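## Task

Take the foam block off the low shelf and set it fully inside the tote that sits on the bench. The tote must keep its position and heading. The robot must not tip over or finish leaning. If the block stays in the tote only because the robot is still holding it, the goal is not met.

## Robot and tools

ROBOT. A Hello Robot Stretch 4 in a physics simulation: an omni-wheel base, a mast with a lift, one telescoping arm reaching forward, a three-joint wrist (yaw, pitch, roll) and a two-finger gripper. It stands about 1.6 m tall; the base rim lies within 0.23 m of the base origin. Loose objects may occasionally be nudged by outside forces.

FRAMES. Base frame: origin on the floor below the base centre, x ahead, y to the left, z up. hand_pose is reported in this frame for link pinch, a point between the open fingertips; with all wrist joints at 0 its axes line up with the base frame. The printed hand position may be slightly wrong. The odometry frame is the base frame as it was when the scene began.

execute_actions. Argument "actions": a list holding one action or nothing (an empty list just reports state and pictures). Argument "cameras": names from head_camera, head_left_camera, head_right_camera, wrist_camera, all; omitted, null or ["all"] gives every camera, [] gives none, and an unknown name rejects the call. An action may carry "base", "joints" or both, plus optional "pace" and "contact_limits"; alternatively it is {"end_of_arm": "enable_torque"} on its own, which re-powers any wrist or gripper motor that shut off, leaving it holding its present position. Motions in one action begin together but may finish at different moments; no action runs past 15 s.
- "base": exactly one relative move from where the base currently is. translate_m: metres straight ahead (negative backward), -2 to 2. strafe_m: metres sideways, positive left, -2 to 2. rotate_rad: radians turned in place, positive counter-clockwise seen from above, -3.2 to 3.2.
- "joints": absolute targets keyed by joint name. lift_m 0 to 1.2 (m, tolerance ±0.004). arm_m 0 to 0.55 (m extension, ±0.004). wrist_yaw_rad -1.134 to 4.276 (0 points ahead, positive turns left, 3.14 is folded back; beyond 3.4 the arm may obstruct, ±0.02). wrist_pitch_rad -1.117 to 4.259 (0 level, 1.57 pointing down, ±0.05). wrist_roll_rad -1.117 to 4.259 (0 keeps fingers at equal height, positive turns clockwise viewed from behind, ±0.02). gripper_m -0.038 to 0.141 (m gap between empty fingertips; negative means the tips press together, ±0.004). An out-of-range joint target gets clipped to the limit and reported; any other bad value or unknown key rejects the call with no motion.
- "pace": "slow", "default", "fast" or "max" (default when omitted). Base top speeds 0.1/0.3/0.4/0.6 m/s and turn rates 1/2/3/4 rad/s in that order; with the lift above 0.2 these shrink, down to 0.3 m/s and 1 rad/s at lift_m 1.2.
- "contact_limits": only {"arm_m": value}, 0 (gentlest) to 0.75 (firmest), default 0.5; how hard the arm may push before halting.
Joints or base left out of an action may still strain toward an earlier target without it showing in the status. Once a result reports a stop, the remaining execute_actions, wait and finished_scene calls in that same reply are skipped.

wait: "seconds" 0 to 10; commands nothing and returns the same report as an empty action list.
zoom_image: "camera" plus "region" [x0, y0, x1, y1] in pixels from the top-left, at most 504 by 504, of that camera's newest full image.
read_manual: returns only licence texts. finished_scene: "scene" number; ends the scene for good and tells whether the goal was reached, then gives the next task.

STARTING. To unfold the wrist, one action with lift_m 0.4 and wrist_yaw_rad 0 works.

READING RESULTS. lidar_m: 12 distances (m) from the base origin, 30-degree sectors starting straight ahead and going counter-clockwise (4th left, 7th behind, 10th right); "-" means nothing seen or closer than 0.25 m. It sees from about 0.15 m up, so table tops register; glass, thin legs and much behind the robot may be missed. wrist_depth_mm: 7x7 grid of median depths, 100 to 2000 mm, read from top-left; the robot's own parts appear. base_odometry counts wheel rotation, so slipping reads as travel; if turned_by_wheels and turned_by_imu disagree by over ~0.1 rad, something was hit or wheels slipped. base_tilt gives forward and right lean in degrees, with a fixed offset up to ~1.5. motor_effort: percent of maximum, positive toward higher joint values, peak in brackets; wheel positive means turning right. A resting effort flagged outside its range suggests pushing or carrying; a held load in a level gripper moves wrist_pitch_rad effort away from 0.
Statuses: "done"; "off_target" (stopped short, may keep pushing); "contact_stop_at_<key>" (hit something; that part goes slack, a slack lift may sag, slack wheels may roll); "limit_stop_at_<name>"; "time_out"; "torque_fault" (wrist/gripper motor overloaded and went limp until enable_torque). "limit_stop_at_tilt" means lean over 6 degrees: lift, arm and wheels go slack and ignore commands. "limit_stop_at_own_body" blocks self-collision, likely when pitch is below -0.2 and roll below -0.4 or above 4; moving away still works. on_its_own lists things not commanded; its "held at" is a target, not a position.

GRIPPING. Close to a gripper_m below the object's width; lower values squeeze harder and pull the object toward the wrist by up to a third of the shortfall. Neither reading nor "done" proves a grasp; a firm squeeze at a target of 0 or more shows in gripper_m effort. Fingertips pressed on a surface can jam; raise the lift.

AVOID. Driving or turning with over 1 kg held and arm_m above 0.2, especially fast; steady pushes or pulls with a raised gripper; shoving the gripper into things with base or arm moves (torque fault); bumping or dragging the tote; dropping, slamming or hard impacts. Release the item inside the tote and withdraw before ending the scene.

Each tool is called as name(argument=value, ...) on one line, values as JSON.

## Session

execute_actions(actions=[])

Scene clock: 0.00 s.
base_odometry: x=+0.000 y=+0.000 heading=+0.000 (m, m, rad; odometry frame)
turned_by_wheels: +0.000 (rad since the last result)
turned_by_imu: +0.000 (rad since the last result)
base_tilt: forward=+0.7 right=-0.6 (deg)
lidar_m: 1.18 1.15 1.30 2.19 2.17 2.05 1.02 1.00 1.11 1.68 1.90 2.03
base_status: not commanded
joint_positions: lift_m=+0.297 arm_m=-0.002 wrist_yaw_rad=+3.116 wrist_pitch_rad=-0.004 wrist_roll_rad=+0.012 gripper_m=+0.057
joint_status: not commanded
motor_effort: lift_m=+20 arm_m=+0 wrist_yaw_rad=+2 wrist_pitch_rad=-5 wrist_roll_rad=-1 gripper_m=-4 wheel_0=+0 wheel_1=+0 wheel_2=+0 (%)
hand_pose: x=-0.1176 y=+0.0948 z=+0.4768 quat_wxyz=(+0.013, +0.002, +0.006, +1.000) (m; base frame)
wrist_depth_mm: - 134 1863 1983 - - - / - 134 1229 - - - - / 113 135 281 - - - - / 133 207 1921 - - - - / 1008 1118 1205 - - - - / 1042 1098 211 1618 201 1808 1863 / 1060 1025 1182 634 1182 1229 1255
pictures: head_camera, head_left_camera, head_right_camera, wrist_camera
Images, in order (width x height): head_camera 420x560, head_left_camera 420x672, head_right_camera 420x672, wrist_camera 616x392.

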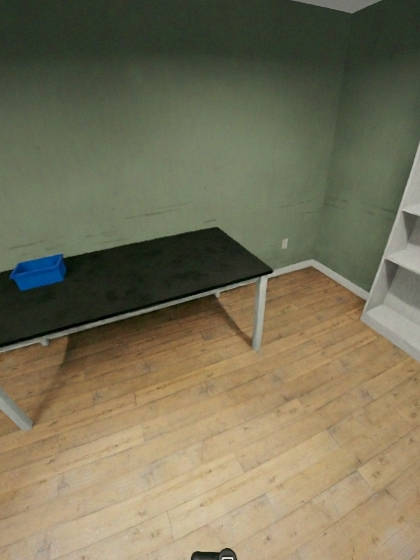

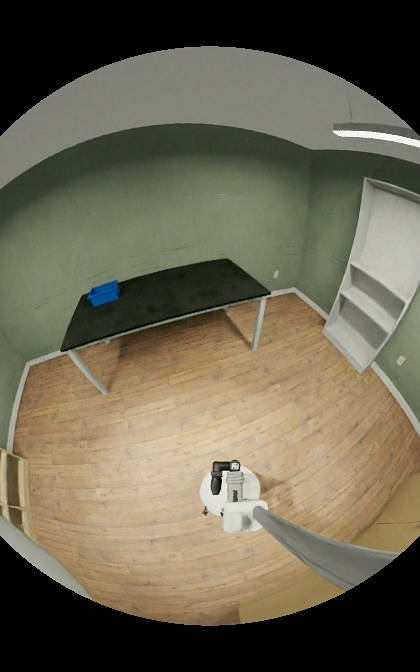

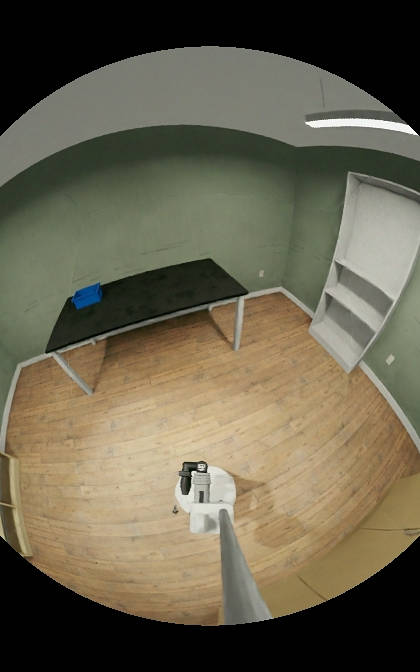

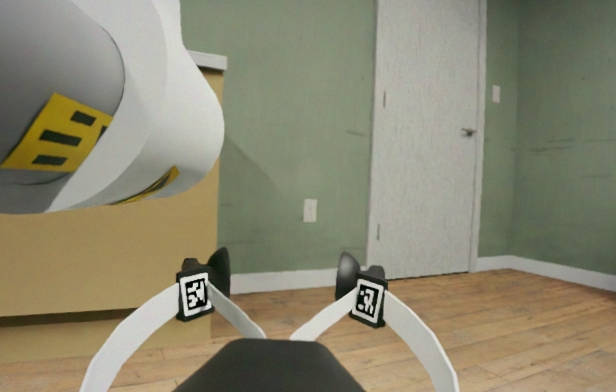

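zoom_image(camera="head_camera", region=[0, 220, 140, 360])

zoom_image(camera="head_left_camera", region=[0, 420, 100, 570])

zoom_image(camera="head_left_camera", region=[50, 240, 290, 410])

Region (0, 220, 140, 360) of head_camera's 420x560 image, scaled by 3.600, with more detail than that image has.

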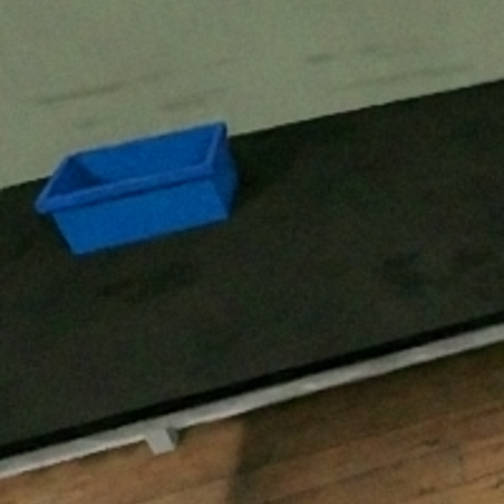

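Region (0, 420, 100, 570) of head_left_camera's 420x672 image, scaled by 3.360, with more detail than that image has.

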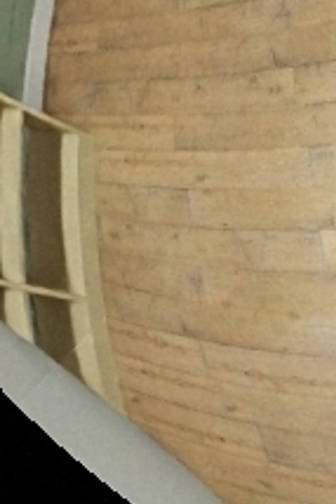

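Region (50, 240, 290, 410) of head_left_camera's 420x672 image, scaled by 2.100, with more detail than that image has; it fills the top 357 rows of this view, and the rest is white.

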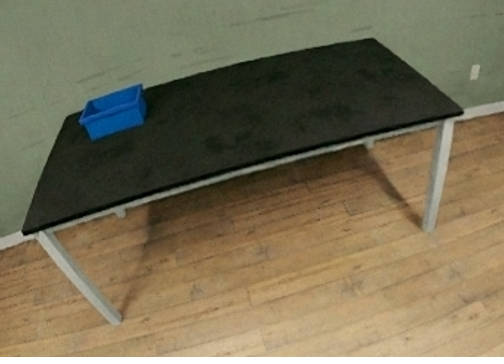

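execute_actions(actions=[{"base": {"rotate_rad": 1.9}, "joints": {"lift_m": 0.2}, "pace": "max"}], cameras=["head_camera", "head_left_camera", "head_right_camera"])

Scene clock: 25.93 s.
base_odometry: x=+0.000 y=+0.000 heading=+1.899 (m, m, rad; odometry frame)
turned_by_wheels: +1.899 (rad since the last result)
turned_by_imu: +1.882 (rad since the last result)
base_tilt: forward=+0.8 right=-0.6 (deg)
lidar_m: 2.14 2.23 1.07 1.02 1.05 1.40 1.90 1.94 1.23 1.15 1.20 2.70
base_status: done
joint_positions: lift_m=+0.200 arm_m=-0.002 wrist_yaw_rad=+3.116 wrist_pitch_rad=-0.004 wrist_roll_rad=+0.012 gripper_m=+0.057
joint_status: all done
motor_effort: lift_m=+17(19) arm_m=+0(0) wrist_yaw_rad=+2(1) wrist_pitch_rad=-5(6) wrist_roll_rad=+0(0) gripper_m=-3(0) wheel_0=-5(14) wheel_1=-5(17) wheel_2=-1(13) (%)
hand_pose: x=-0.1176 y=+0.0948 z=+0.3797 quat_wxyz=(+0.013, +0.002, +0.006, +1.000) (m; base frame)
wrist_depth_mm: - 134 - - - - - / - 134 - - - - 1205 / 113 135 281 - - 1661 1205 / 133 206 - - - 1618 1205 / 1863 1983 - - - 1618 1182 / 1229 1182 211 1281 201 1464 1205 / 866 842 946 525 946 991 1025
pictures: head_camera, head_left_camera, head_right_camera
Images, in order (width x height): head_camera 420x560, head_left_camera 420x672, head_right_camera 420x672.

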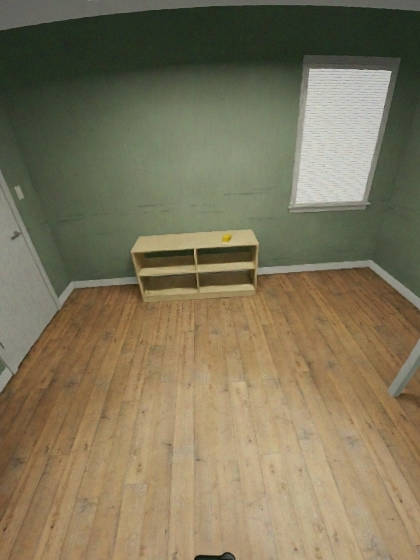

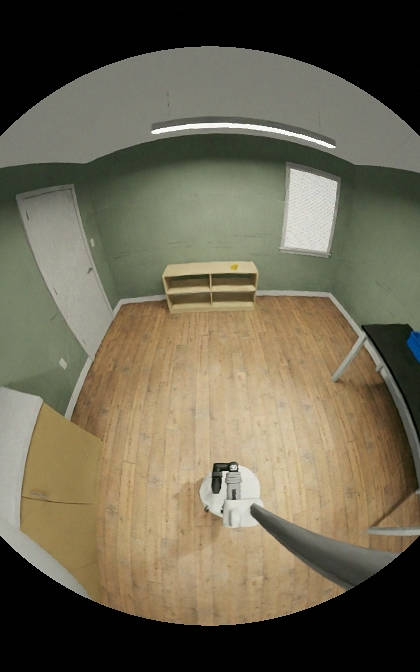

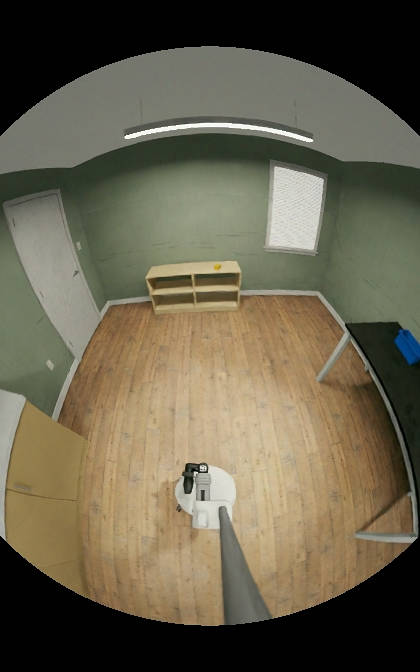

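zoom_image(camera="head_camera", region=[120, 220, 270, 310])

zoom_image(camera="head_camera", region=[205, 225, 250, 255])

zoom_image(camera="head_right_camera", region=[300, 300, 420, 420])

Region (120, 220, 270, 310) of head_camera's 420x560 image, scaled by 3.360, with more detail than that image has; it fills the top 302 rows of this view, and the rest is white.

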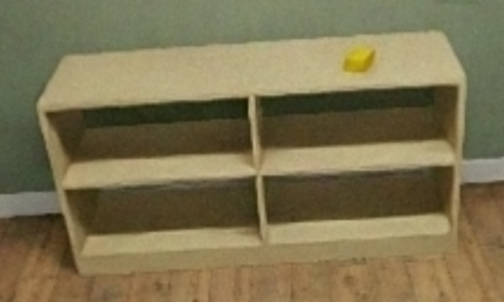

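Region (205, 225, 250, 255) of head_camera's 420x560 image, scaled by 11.200, with more detail than that image has.

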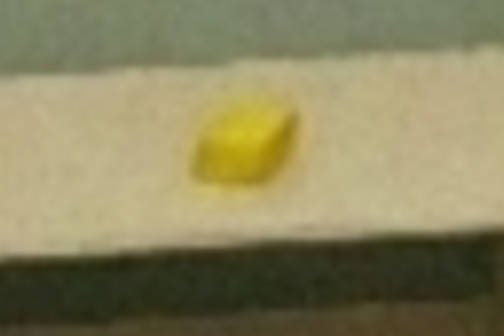

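Region (300, 300, 420, 420) of head_right_camera's 420x672 image, scaled by 4.200, with more detail than that image has.

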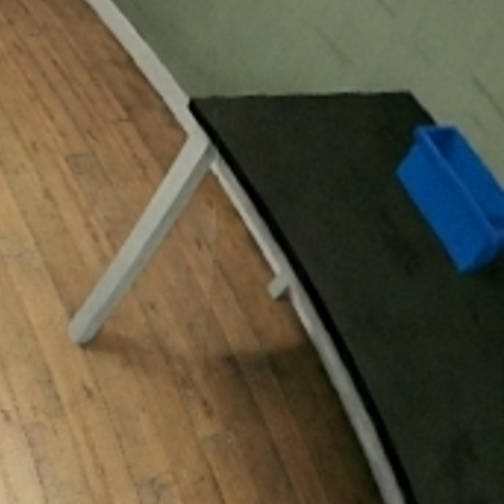

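execute_actions(actions=[{"base": {"translate_m": 1.67}, "joints": {"lift_m": 0.87, "arm_m": 0.48, "wrist_yaw_rad": 0.0, "wrist_pitch_rad": 1.57, "wrist_roll_rad": 0.4, "gripper_m": 0.141}, "pace": "max"}])

Scene clock: 138.80 s.
base_odometry: x=-0.540 y=+1.580 heading=+1.900 (m, m, rad; odometry frame)
turned_by_wheels: +0.001 (rad since the last result)
turned_by_imu: +0.000 (rad since the last result)
base_tilt: forward=+0.8 right=-0.7 (deg)
lidar_m: 0.47 0.50 0.70 1.68 1.78 1.76 3.60 1.68 1.34 2.00 1.31 0.51
base_status: done
joint_positions: lift_m=+0.870 arm_m=+0.479 wrist_yaw_rad=+0.000 wrist_pitch_rad=+1.570 wrist_roll_rad=+0.400 gripper_m=+0.141
joint_status: all done
motor_effort: lift_m=+22(25) arm_m=+8(7) wrist_yaw_rad=+1(8) wrist_pitch_rad=+0(3) wrist_roll_rad=+1(7) gripper_m=-3(3) wheel_0=+5(17) wheel_1=+5(11) wheel_2=+0(17) (%)
hand_pose: x=+0.6498 y=-0.0874 z=+0.7596 quat_wxyz=(+0.693, +0.140, +0.693, -0.140) (m; base frame)
wrist_depth_mm: 353 404 364 366 370 375 377 / 389 362 364 368 370 373 379 / 357 362 366 368 375 379 379 / 364 366 368 370 375 382 384 / 364 366 368 370 332 382 384 / 364 191 373 375 214 387 1025 / 368 370 373 243 991 1042 1042
pictures: head_camera, head_left_camera, head_right_camera, wrist_camera
Images, in order (width x height): head_camera 420x560, head_left_camera 420x672, head_right_camera 420x672, wrist_camera 616x392.

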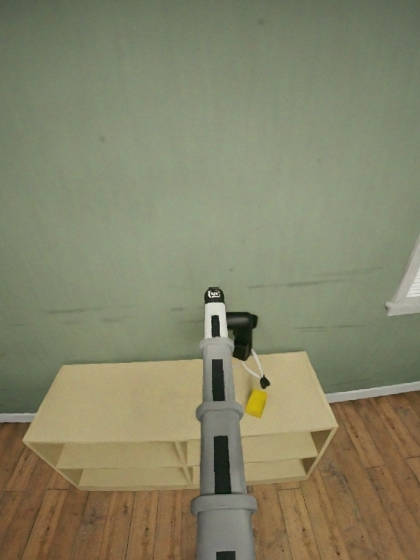

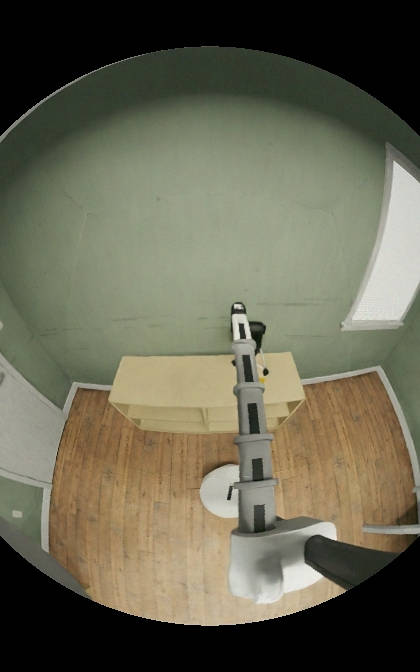

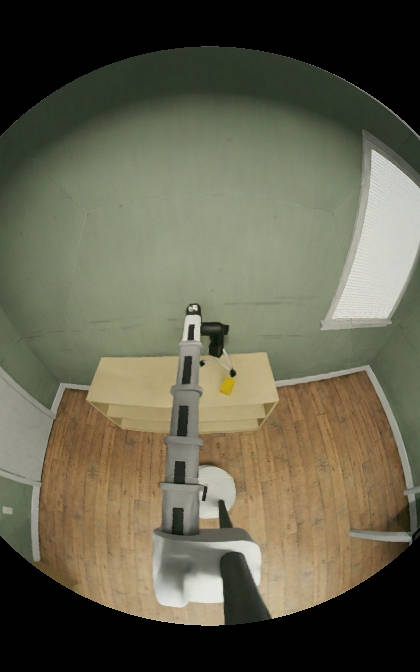

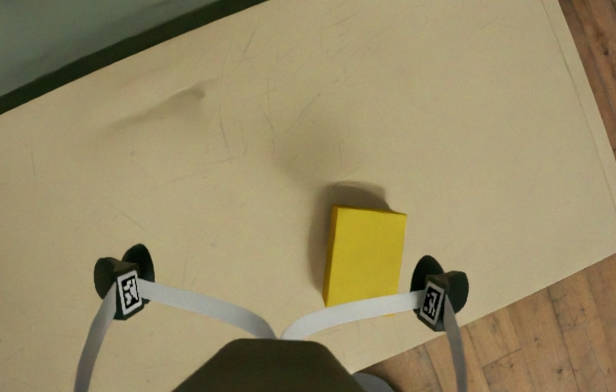

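zoom_image(camera="wrist_camera", region=[280, 180, 480, 350])

zoom_image(camera="wrist_camera", region=[80, 220, 280, 350])

Region (280, 180, 480, 350) of wrist_camera's 616x392 image, scaled by 2.520; it fills the top 428 rows of this view, and the rest is white.

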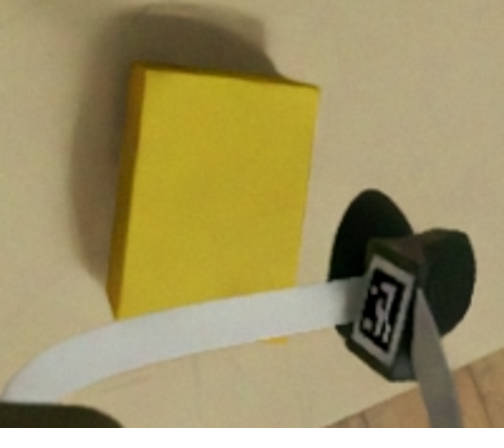

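Region (80, 220, 280, 350) of wrist_camera's 616x392 image, scaled by 2.520; it fills the top 328 rows of this view, and the rest is white.

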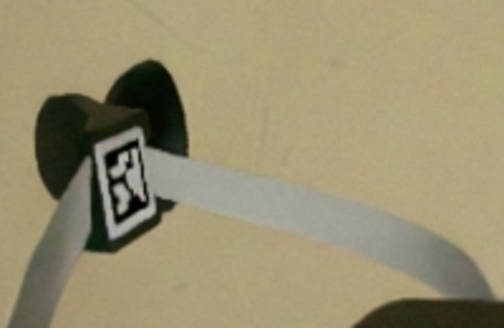

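execute_actions(actions=[{"base": {"strafe_m": -0.06}, "joints": {"lift_m": 0.803, "arm_m": 0.444, "wrist_roll_rad": 0.477, "gripper_m": 0.125}, "pace": "max"}], cameras=["wrist_camera", "head_right_camera"])

Scene clock: 179.20 s.
base_odometry: x=-0.483 y=+1.600 heading=+1.900 (m, m, rad; odometry frame)
turned_by_wheels: +0.000 (rad since the last result)
turned_by_imu: -0.001 (rad since the last result)
base_tilt: forward=+0.8 right=-0.6 (deg)
lidar_m: 0.47 0.52 0.71 1.72 1.82 1.77 3.57 1.62 1.26 1.97 1.32 0.50
base_status: done
joint_positions: lift_m=+0.803 arm_m=+0.445 wrist_yaw_rad=+0.000 wrist_pitch_rad=+1.570 wrist_roll_rad=+0.476 gripper_m=+0.125
joint_status: all done
motor_effort: lift_m=+17(19) arm_m=-8(10) wrist_yaw_rad=+1(1) wrist_pitch_rad=+1(2) wrist_roll_rad=+1(4) gripper_m=+0(3) wheel_0=+4(15) wheel_1=-6(16) wheel_2=+0(1) (%)
hand_pose: x=+0.6165 y=-0.0874 z=+0.6930 quat_wxyz=(+0.687, +0.167, +0.687, -0.167) (m; base frame)
wrist_depth_mm: 291 294 298 300 303 306 309 / 293 294 298 301 303 307 309 / 294 296 301 303 306 310 314 / 296 298 301 304 306 310 315 / 297 300 303 260 309 312 315 / 298 200 260 262 201 960 976 / 300 306 304 210 931 960 976
pictures: head_right_camera, wrist_camera
Images, in order (width x height): head_right_camera 420x672, wrist_camera 616x392.

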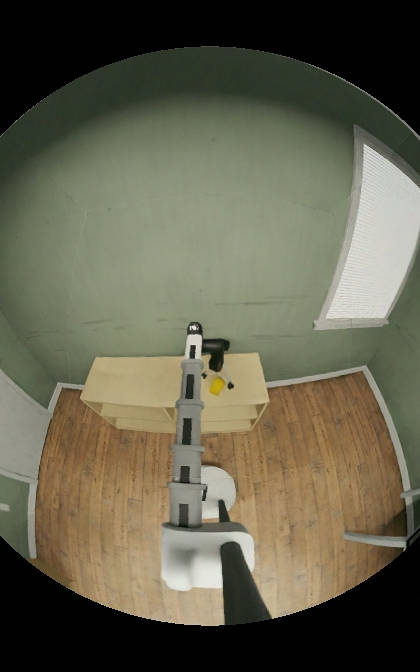

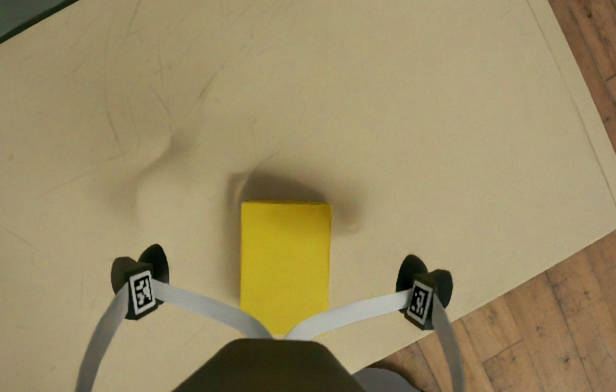

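execute_actions(actions=[{"joints": {"lift_m": 0.76, "gripper_m": 0.025}, "pace": "max"}], cameras=["wrist_camera", "head_right_camera"])

Scene clock: 187.63 s.
base_odometry: x=-0.483 y=+1.600 heading=+1.900 (m, m, rad; odometry frame)
turned_by_wheels: +0.000 (rad since the last result)
turned_by_imu: +0.000 (rad since the last result)
base_tilt: forward=+0.8 right=-0.6 (deg)
lidar_m: 0.49 0.50 0.69 1.74 1.84 1.77 3.58 1.60 1.27 1.95 1.30 0.51
base_status: not commanded
joint_positions: lift_m=+0.760 arm_m=+0.445 wrist_yaw_rad=+0.000 wrist_pitch_rad=+1.570 wrist_roll_rad=+0.476 gripper_m=+0.025
joint_status: all done
motor_effort: lift_m=+17(17) arm_m=-8(8) wrist_yaw_rad=+1(1) wrist_pitch_rad=+2(0) wrist_roll_rad=+1(1) gripper_m=-19(18) wheel_0=+4(4) wheel_1=-7(6) wheel_2=+0(0) (%)
hand_pose: x=+0.6165 y=-0.0874 z=+0.6500 quat_wxyz=(+0.687, +0.167, +0.687, -0.167) (m; base frame)
wrist_depth_mm: 250 251 254 256 259 263 264 / 251 252 255 259 260 264 266 / 252 256 258 260 263 265 267 / 254 256 258 260 264 266 268 / 255 257 206 207 265 268 271 / 257 179 206 208 187 270 917 / 258 260 260 121 268 904 931
pictures: head_right_camera, wrist_camera
Images, in order (width x height): head_right_camera 420x672, wrist_camera 616x392.

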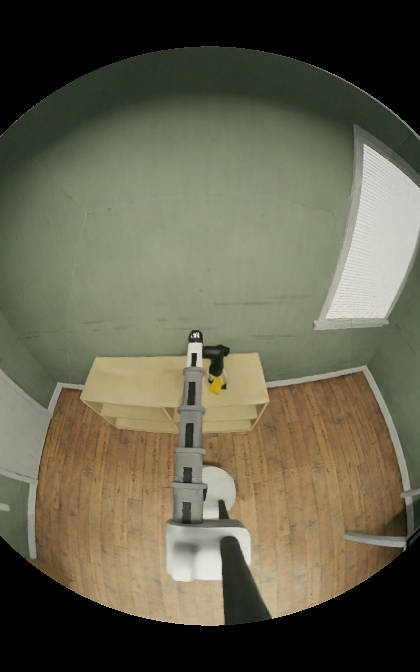

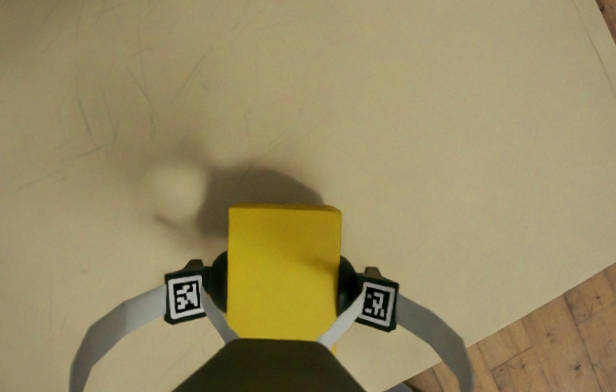

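execute_actions(actions=[{"base": {"rotate_rad": -1.97}, "joints": {"lift_m": 0.8, "arm_m": 0.05, "wrist_roll_rad": 0.0, "wrist_pitch_rad": 0.4, "wrist_yaw_rad": 0.0}, "pace": "max"}])

Scene clock: 218.50 s.
base_odometry: x=-0.483 y=+1.600 heading=-0.069 (m, m, rad; odometry frame)
turned_by_wheels: -1.969 (rad since the last result)
turned_by_imu: -1.952 (rad since the last result)
base_tilt: forward=+0.8 right=-0.6 (deg)
lidar_m: 1.27 1.95 1.17 0.49 0.47 0.53 0.81 1.74 1.77 1.81 3.56 1.40
base_status: done
joint_positions: lift_m=+0.800 arm_m=+0.051 wrist_yaw_rad=+0.000 wrist_pitch_rad=+0.403 wrist_roll_rad=+0.001 gripper_m=+0.025
joint_status: all done
motor_effort: lift_m=+22(26) arm_m=-8(9) wrist_yaw_rad=+3(2) wrist_pitch_rad=-8(14) wrist_roll_rad=-1(6) gripper_m=-21(16) wheel_0=+6(13) wheel_1=+6(14) wheel_2=+3(12) (%)
hand_pose: x=+0.4877 y=-0.0875 z=+0.8650 quat_wxyz=(+0.980, +0.000, +0.200, +0.000) (m; base frame)
wrist_depth_mm: 1397 1499 1708 1756 - - - / 1464 1618 1756 1464 1618 1921 - / 1537 1756 1863 1921 - - - / 1661 1808 1921 1138 - - - / 1708 1756 206 207 1921 1983 1983 / 1397 178 206 208 187 1537 1576 / 1138 1182 1205 121 1281 1255 1336
pictures: head_camera, head_left_camera, head_right_camera, wrist_camera
Images, in order (width x height): head_camera 420x560, head_left_camera 420x672, head_right_camera 420x672, wrist_camera 616x392.

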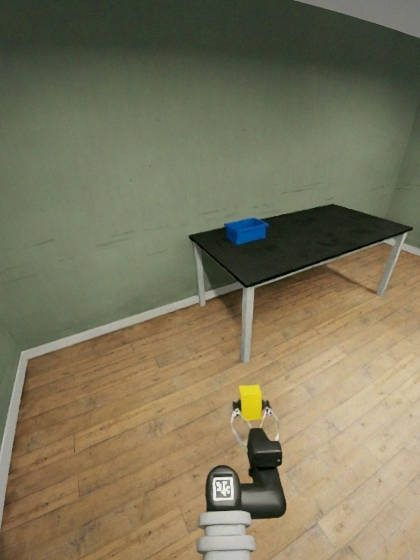

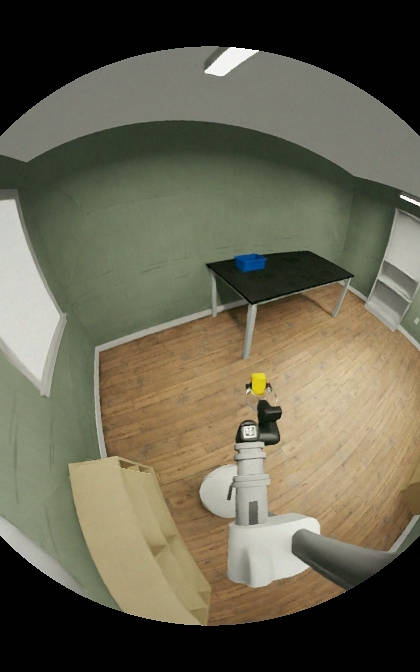

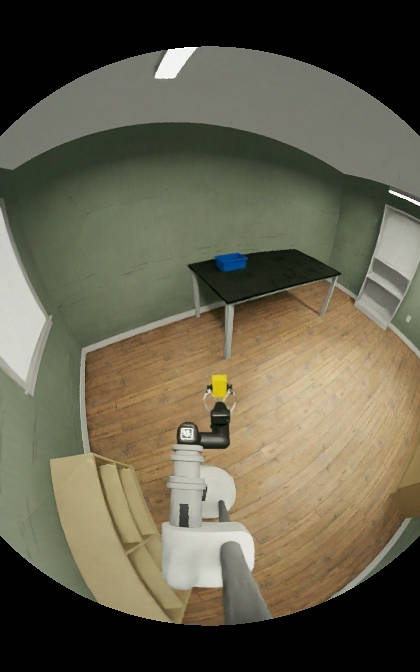

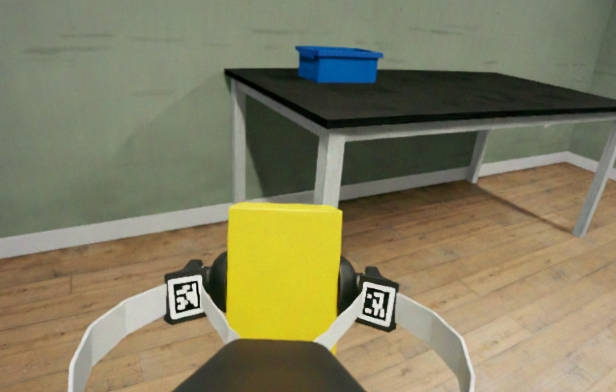

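zoom_image(camera="head_camera", region=[170, 200, 310, 380])

zoom_image(camera="wrist_camera", region=[210, 30, 410, 210])

Region (170, 200, 310, 380) of head_camera's 420x560 image, scaled by 2.800, with more detail than that image has.

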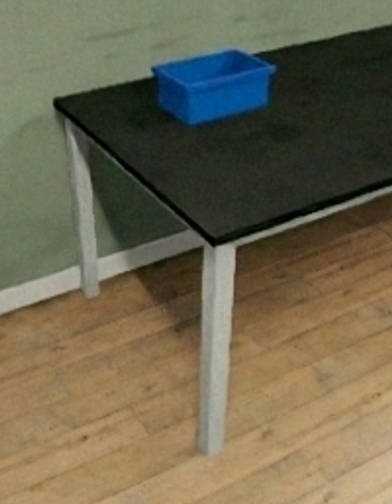

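Region (210, 30, 410, 210) of wrist_camera's 616x392 image, scaled by 2.520; it fills the top 454 rows of this view, and the rest is white.

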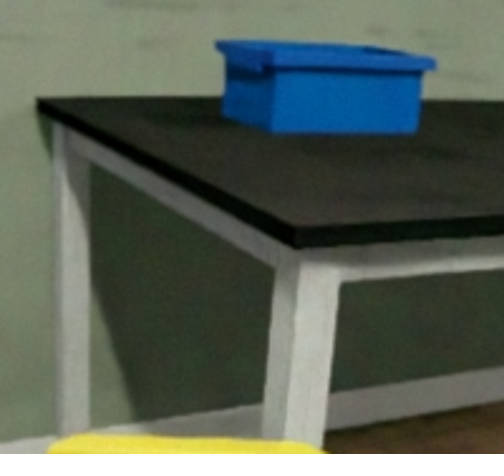

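execute_actions(actions=[{"base": {"rotate_rad": 0.105}, "joints": {"lift_m": 0.7}, "pace": "max"}], cameras=["head_camera"])

Scene clock: 281.87 s.
base_odometry: x=-0.483 y=+1.600 heading=+0.035 (m, m, rad; odometry frame)
turned_by_wheels: +0.104 (rad since the last result)
turned_by_imu: +0.103 (rad since the last result)
base_tilt: forward=+0.8 right=-0.5 (deg)
lidar_m: 1.29 1.95 0.58 0.49 0.47 0.55 0.95 1.74 1.74 2.10 2.55 1.29
base_status: done
joint_positions: lift_m=+0.700 arm_m=+0.051 wrist_yaw_rad=+0.000 wrist_pitch_rad=+0.403 wrist_roll_rad=+0.001 gripper_m=+0.025
joint_status: all done
motor_effort: lift_m=+17(19) arm_m=-8(8) wrist_yaw_rad=+2(2) wrist_pitch_rad=-8(8) wrist_roll_rad=-1(1) gripper_m=-20(18) wheel_0=-7(12) wheel_1=-8(13) wheel_2=-3(8) (%)
hand_pose: x=+0.4877 y=-0.0874 z=+0.7653 quat_wxyz=(+0.980, +0.000, +0.200, +0.000) (m; base frame)
wrist_depth_mm: 1397 1499 1618 1756 1499 - - / 1430 1576 1708 1808 1078 1182 1336 / 1576 1708 1808 - - - - / 1661 1808 1983 - - - - / 1499 1576 206 206 1618 1756 1808 / 1229 178 206 207 187 1397 1430 / 1025 1060 1098 121 1160 1138 1182
pictures: head_camera
Images, in order (width x height): head_camera 420x560.

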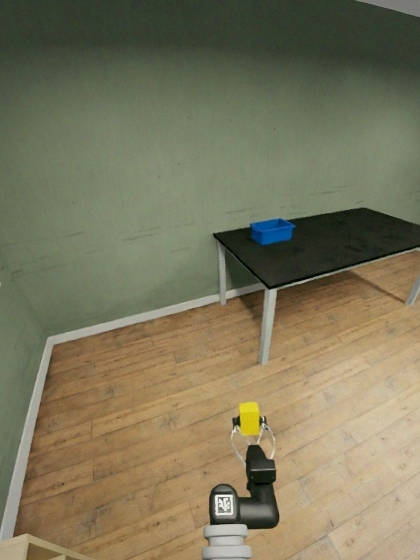

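execute_actions(actions=[{"base": {"translate_m": 1.4}, "joints": {"lift_m": 1.09, "arm_m": 0.05, "wrist_yaw_rad": -0.8, "wrist_pitch_rad": 0.85}, "pace": "max"}])

Scene clock: 293.13 s.
base_odometry: x=+0.916 y=+1.649 heading=+0.036 (m, m, rad; odometry frame)
turned_by_wheels: +0.001 (rad since the last result)
turned_by_imu: -0.001 (rad since the last result)
base_tilt: forward=+0.8 right=-0.6 (deg)
lidar_m: 0.47 0.64 0.72 1.17 1.33 1.34 1.79 2.63 0.31 0.25 0.25 0.27
base_status: done
joint_positions: lift_m=+1.090 arm_m=+0.051 wrist_yaw_rad=-0.800 wrist_pitch_rad=+0.852 wrist_roll_rad=+0.000 gripper_m=+0.025
joint_status: all done
motor_effort: lift_m=+22(27) arm_m=-7(7) wrist_yaw_rad=+2(4) wrist_pitch_rad=-5(4) wrist_roll_rad=-2(1) gripper_m=-17(18) wheel_0=+7(15) wheel_1=+7(13) wheel_2=-2(14) (%)
hand_pose: x=+0.2919 y=-0.1972 z=+1.0509 quat_wxyz=(+0.839, +0.161, +0.380, -0.355) (m; base frame)
wrist_depth_mm: 504 640 878 976 991 1060 1098 / 539 683 820 715 842 891 917 / 569 676 640 707 732 759 788 / 591 609 597 500 654 668 683 / 535 549 206 208 585 591 609 / 654 178 206 208 187 535 539 / 715 831 466 121 480 484 492
pictures: head_camera, head_left_camera, head_right_camera, wrist_camera
Images, in order (width x height): head_camera 420x560, head_left_camera 420x672, head_right_camera 420x672, wrist_camera 616x392.

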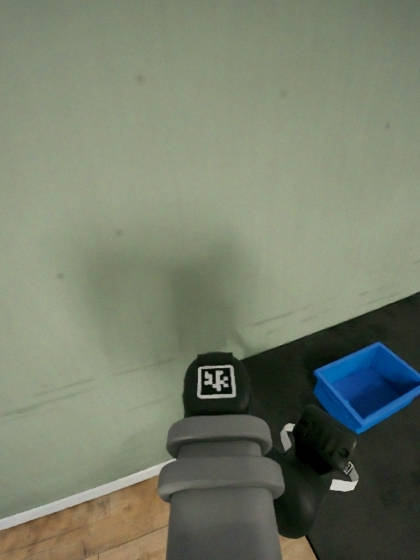

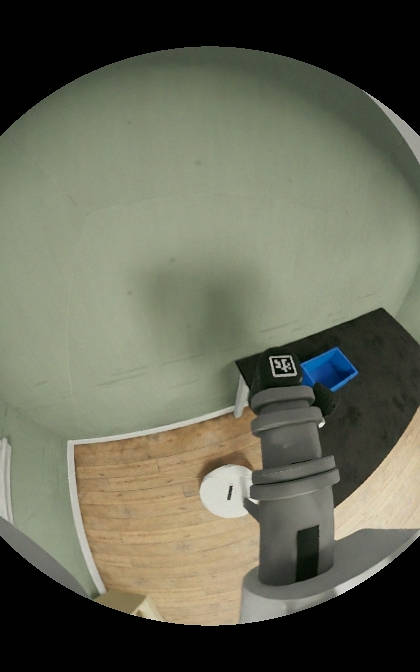

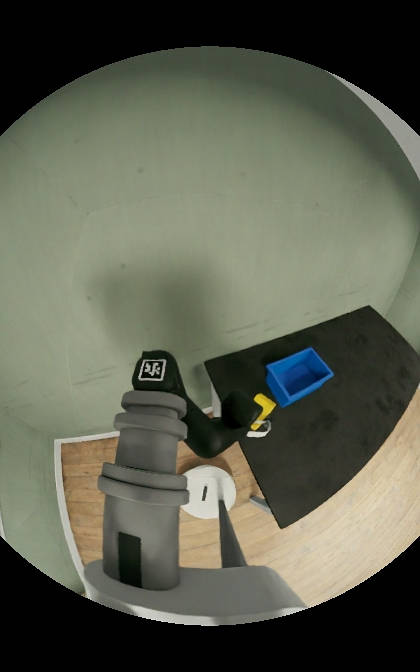

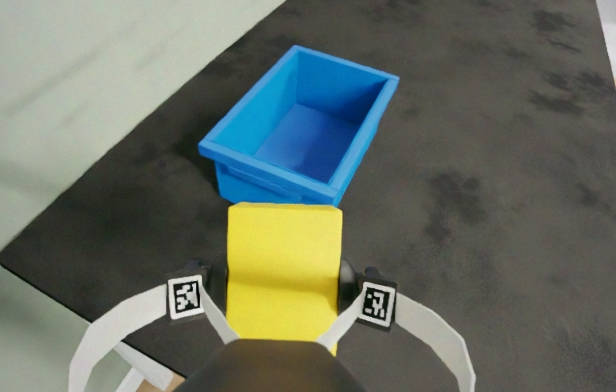

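zoom_image(camera="wrist_camera", region=[180, 30, 420, 220])

Region (180, 30, 420, 220) of wrist_camera's 616x392 image, scaled by 2.100; it fills the top 399 rows of this view, and the rest is white.

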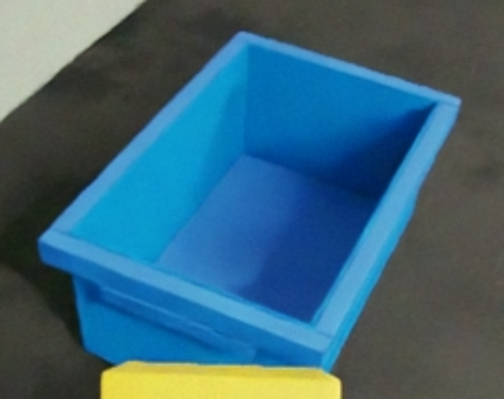

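execute_actions(actions=[{"base": {"rotate_rad": -0.695}, "joints": {"lift_m": 1.075, "arm_m": 0.471, "wrist_yaw_rad": 1.04, "wrist_pitch_rad": 1.57}, "pace": "max"}])

Scene clock: 339.20 s.
base_odometry: x=+0.916 y=+1.649 heading=-0.658 (m, m, rad; odometry frame)
turned_by_wheels: -0.694 (rad since the last result)
turned_by_imu: -0.687 (rad since the last result)
base_tilt: forward=+0.7 right=-0.6 (deg)
lidar_m: 0.25 0.37 0.62 0.66 0.94 1.33 1.30 1.38 3.04 0.36 0.25 0.25
base_status: done
joint_positions: lift_m=+1.075 arm_m=+0.470 wrist_yaw_rad=+1.040 wrist_pitch_rad=+1.570 wrist_roll_rad=+0.000 gripper_m=+0.025
joint_status: all done
motor_effort: lift_m=+17(19) arm_m=+8(8) wrist_yaw_rad=+3(9) wrist_pitch_rad=-1(7) wrist_roll_rad=-1(1) gripper_m=-17(19) wheel_0=+6(12) wheel_1=+6(12) wheel_2=+5(9) (%)
hand_pose: x=+0.7160 y=-0.0441 z=+0.9650 quat_wxyz=(+0.614, -0.351, +0.614, +0.351) (m; base frame)
wrist_depth_mm: 410 413 415 418 424 424 430 / 413 415 418 421 424 427 430 / 413 307 366 336 392 430 433 / 415 338 421 421 427 433 439 / 418 340 206 207 427 436 436 / 421 178 206 208 187 439 442 / 418 304 307 121 312 439 442
pictures: head_camera, head_left_camera, head_right_camera, wrist_camera
Images, in order (width x height): head_camera 420x560, head_left_camera 420x672, head_right_camera 420x672, wrist_camera 616x392.

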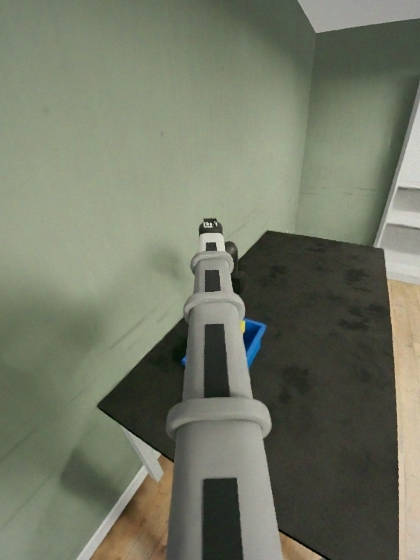

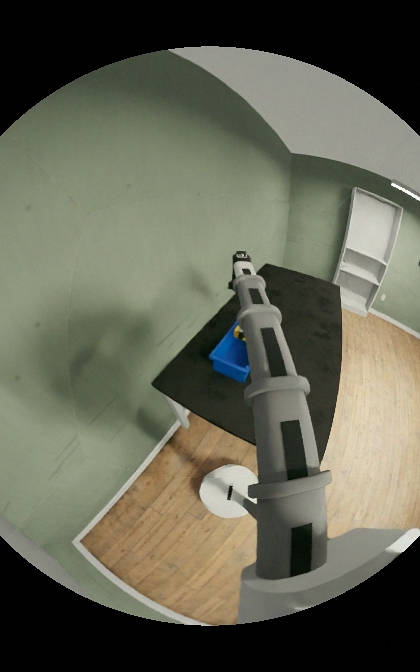

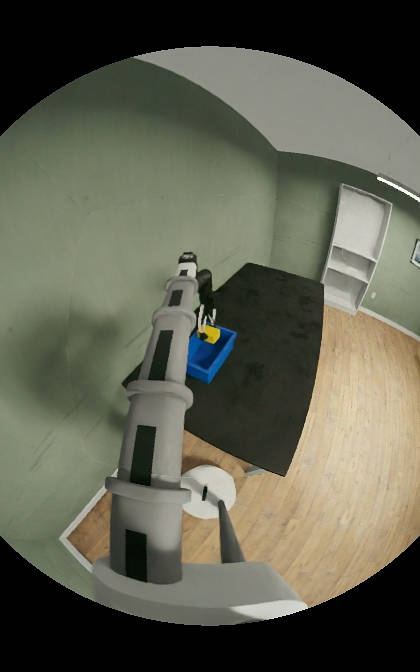

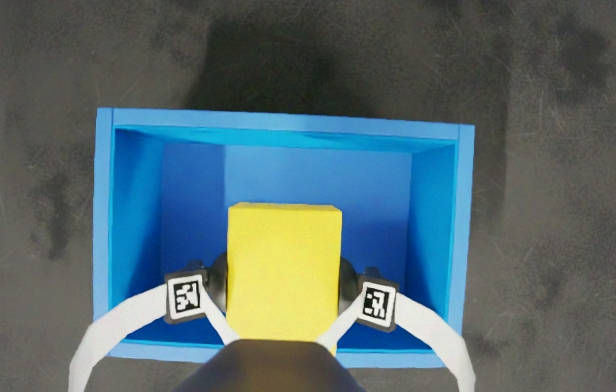

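execute_actions(actions=[{"joints": {"lift_m": 0.916, "arm_m": 0.484}, "pace": "max"}], cameras=["wrist_camera", "head_right_camera"])

Scene clock: 363.80 s.
base_odometry: x=+0.916 y=+1.649 heading=-0.658 (m, m, rad; odometry frame)
turned_by_wheels: +0.000 (rad since the last result)
turned_by_imu: +0.000 (rad since the last result)
base_tilt: forward=+0.8 right=-0.6 (deg)
lidar_m: 0.25 0.37 0.64 0.68 0.94 1.34 1.32 1.39 3.06 0.33 0.26 0.25
base_status: not commanded
joint_positions: lift_m=+0.916 arm_m=+0.483 wrist_yaw_rad=+1.040 wrist_pitch_rad=+1.570 wrist_roll_rad=+0.000 gripper_m=+0.025
joint_status: all done
motor_effort: lift_m=+17(18) arm_m=+8(7) wrist_yaw_rad=+3(2) wrist_pitch_rad=+2(2) wrist_roll_rad=-1(1) gripper_m=-17(18) wheel_0=+6(6) wheel_1=+6(6) wheel_2=+5(5) (%)
hand_pose: x=+0.7289 y=-0.0441 z=+0.8059 quat_wxyz=(+0.614, -0.351, +0.614, +0.351) (m; base frame)
wrist_depth_mm: 254 256 258 260 263 266 267 / 139 140 141 142 144 145 206 / 225 255 257 260 248 206 173 / 240 257 258 262 264 233 176 / 242 260 206 207 264 229 174 / 242 178 207 208 187 224 171 / 229 260 262 121 266 195 -
pictures: head_right_camera, wrist_camera
Images, in order (width x height): head_right_camera 420x672, wrist_camera 616x392.

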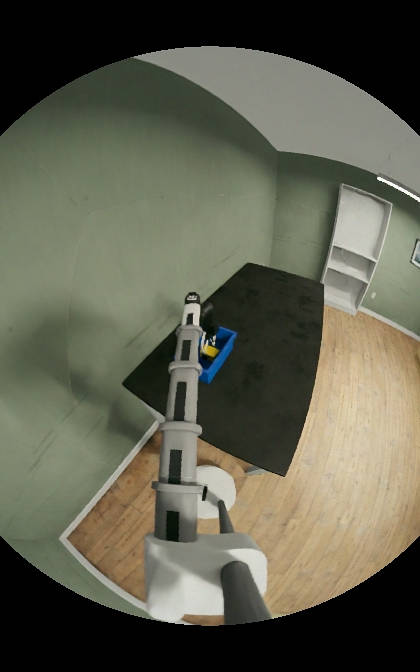

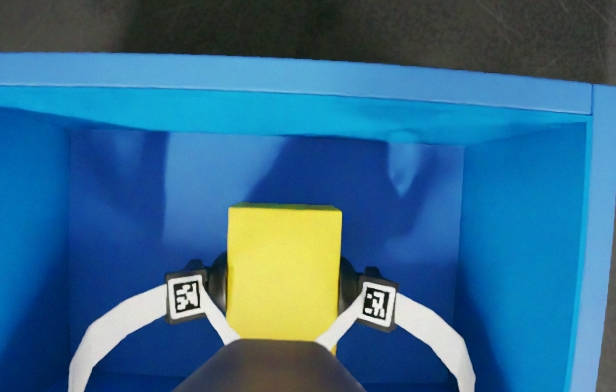

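execute_actions(actions=[{"joints": {"gripper_m": 0.08}, "pace": "max"}], cameras=["wrist_camera"])

Scene clock: 371.30 s.
base_odometry: x=+0.916 y=+1.649 heading=-0.658 (m, m, rad; odometry frame)
turned_by_wheels: +0.000 (rad since the last result)
turned_by_imu: +0.000 (rad since the last result)
base_tilt: forward=+0.8 right=-0.6 (deg)
lidar_m: 0.25 0.37 0.63 0.68 0.94 1.31 1.33 1.37 3.07 0.34 0.25 0.25
base_status: not commanded
joint_positions: lift_m=+0.916 arm_m=+0.483 wrist_yaw_rad=+1.040 wrist_pitch_rad=+1.570 wrist_roll_rad=+0.000 gripper_m=+0.080
joint_status: all done
motor_effort: lift_m=+18(17) arm_m=+8(8) wrist_yaw_rad=+3(3) wrist_pitch_rad=+1(2) wrist_roll_rad=-1(1) gripper_m=+0(19) wheel_0=+6(6) wheel_1=+6(6) wheel_2=+5(6) (%)
hand_pose: x=+0.7289 y=-0.0441 z=+0.8059 quat_wxyz=(+0.614, -0.351, +0.614, +0.351) (m; base frame)
wrist_depth_mm: 254 256 258 259 263 265 268 / 139 140 141 142 144 145 206 / 226 255 258 260 249 205 172 / 240 258 257 260 264 233 176 / 243 258 216 217 265 229 174 / 243 258 216 218 197 225 171 / 242 260 262 164 267 206 -
pictures: wrist_camera
Images, in order (width x height): wrist_camera 616x392.

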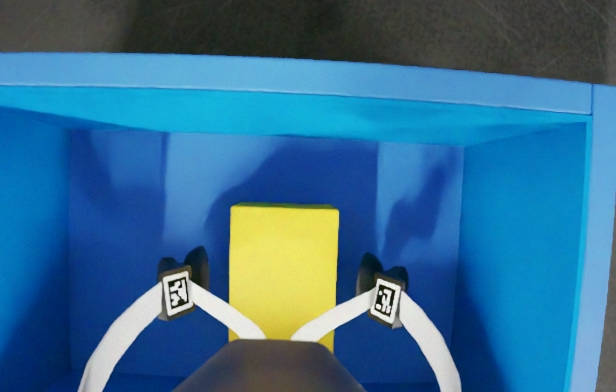

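The block is released and sitting on the tote's floor. Next I'll lift the gripper clear.

execute_actions(actions=[{"joints": {"lift_m": 1.05}, "pace": "max"}], cameras=["wrist_camera", "head_right_camera"])

Scene clock: 375.50 s.
base_odometry: x=+0.916 y=+1.649 heading=-0.658 (m, m, rad; odometry frame)
turned_by_wheels: +0.000 (rad since the last result)
turned_by_imu: +0.000 (rad since the last result)
base_tilt: forward=+0.8 right=-0.6 (deg)
lidar_m: 0.25 0.36 0.63 0.68 0.96 1.34 1.33 1.41 3.05 0.35 0.26 0.25
base_status: not commanded
joint_positions: lift_m=+1.050 arm_m=+0.483 wrist_yaw_rad=+1.040 wrist_pitch_rad=+1.570 wrist_roll_rad=+0.000 gripper_m=+0.080
joint_status: all done
motor_effort: lift_m=+22(26) arm_m=+8(8) wrist_yaw_rad=+2(2) wrist_pitch_rad=+0(1) wrist_roll_rad=-1(1) gripper_m=+0(1) wheel_0=+6(6) wheel_1=+6(6) wheel_2=+5(5) (%)
hand_pose: x=+0.7289 y=-0.0441 z=+0.9395 quat_wxyz=(+0.614, -0.351, +0.614, +0.351) (m; base frame)
wrist_depth_mm: 384 387 389 392 397 399 404 / 387 389 392 397 399 402 404 / 387 307 300 355 324 402 407 / 389 362 394 397 399 404 410 / 392 366 394 353 382 407 415 / 394 294 349 392 198 413 415 / 394 278 293 204 298 413 415
pictures: head_right_camera, wrist_camera
Images, in order (width x height): head_right_camera 420x672, wrist_camera 616x392.

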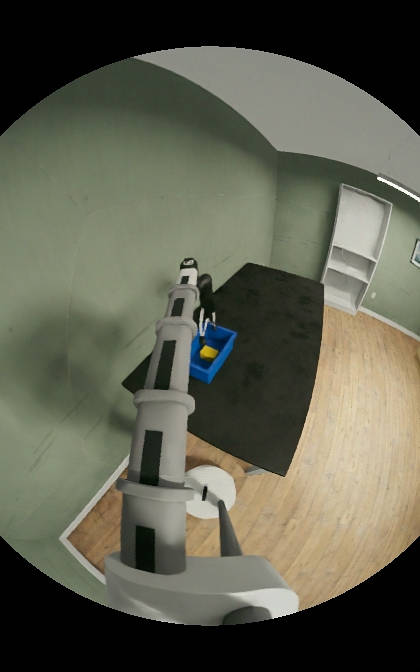

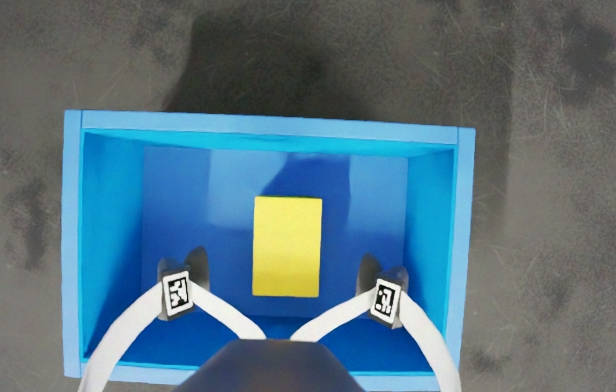

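finished_scene(scene=2)

The scene is finished: the task was done.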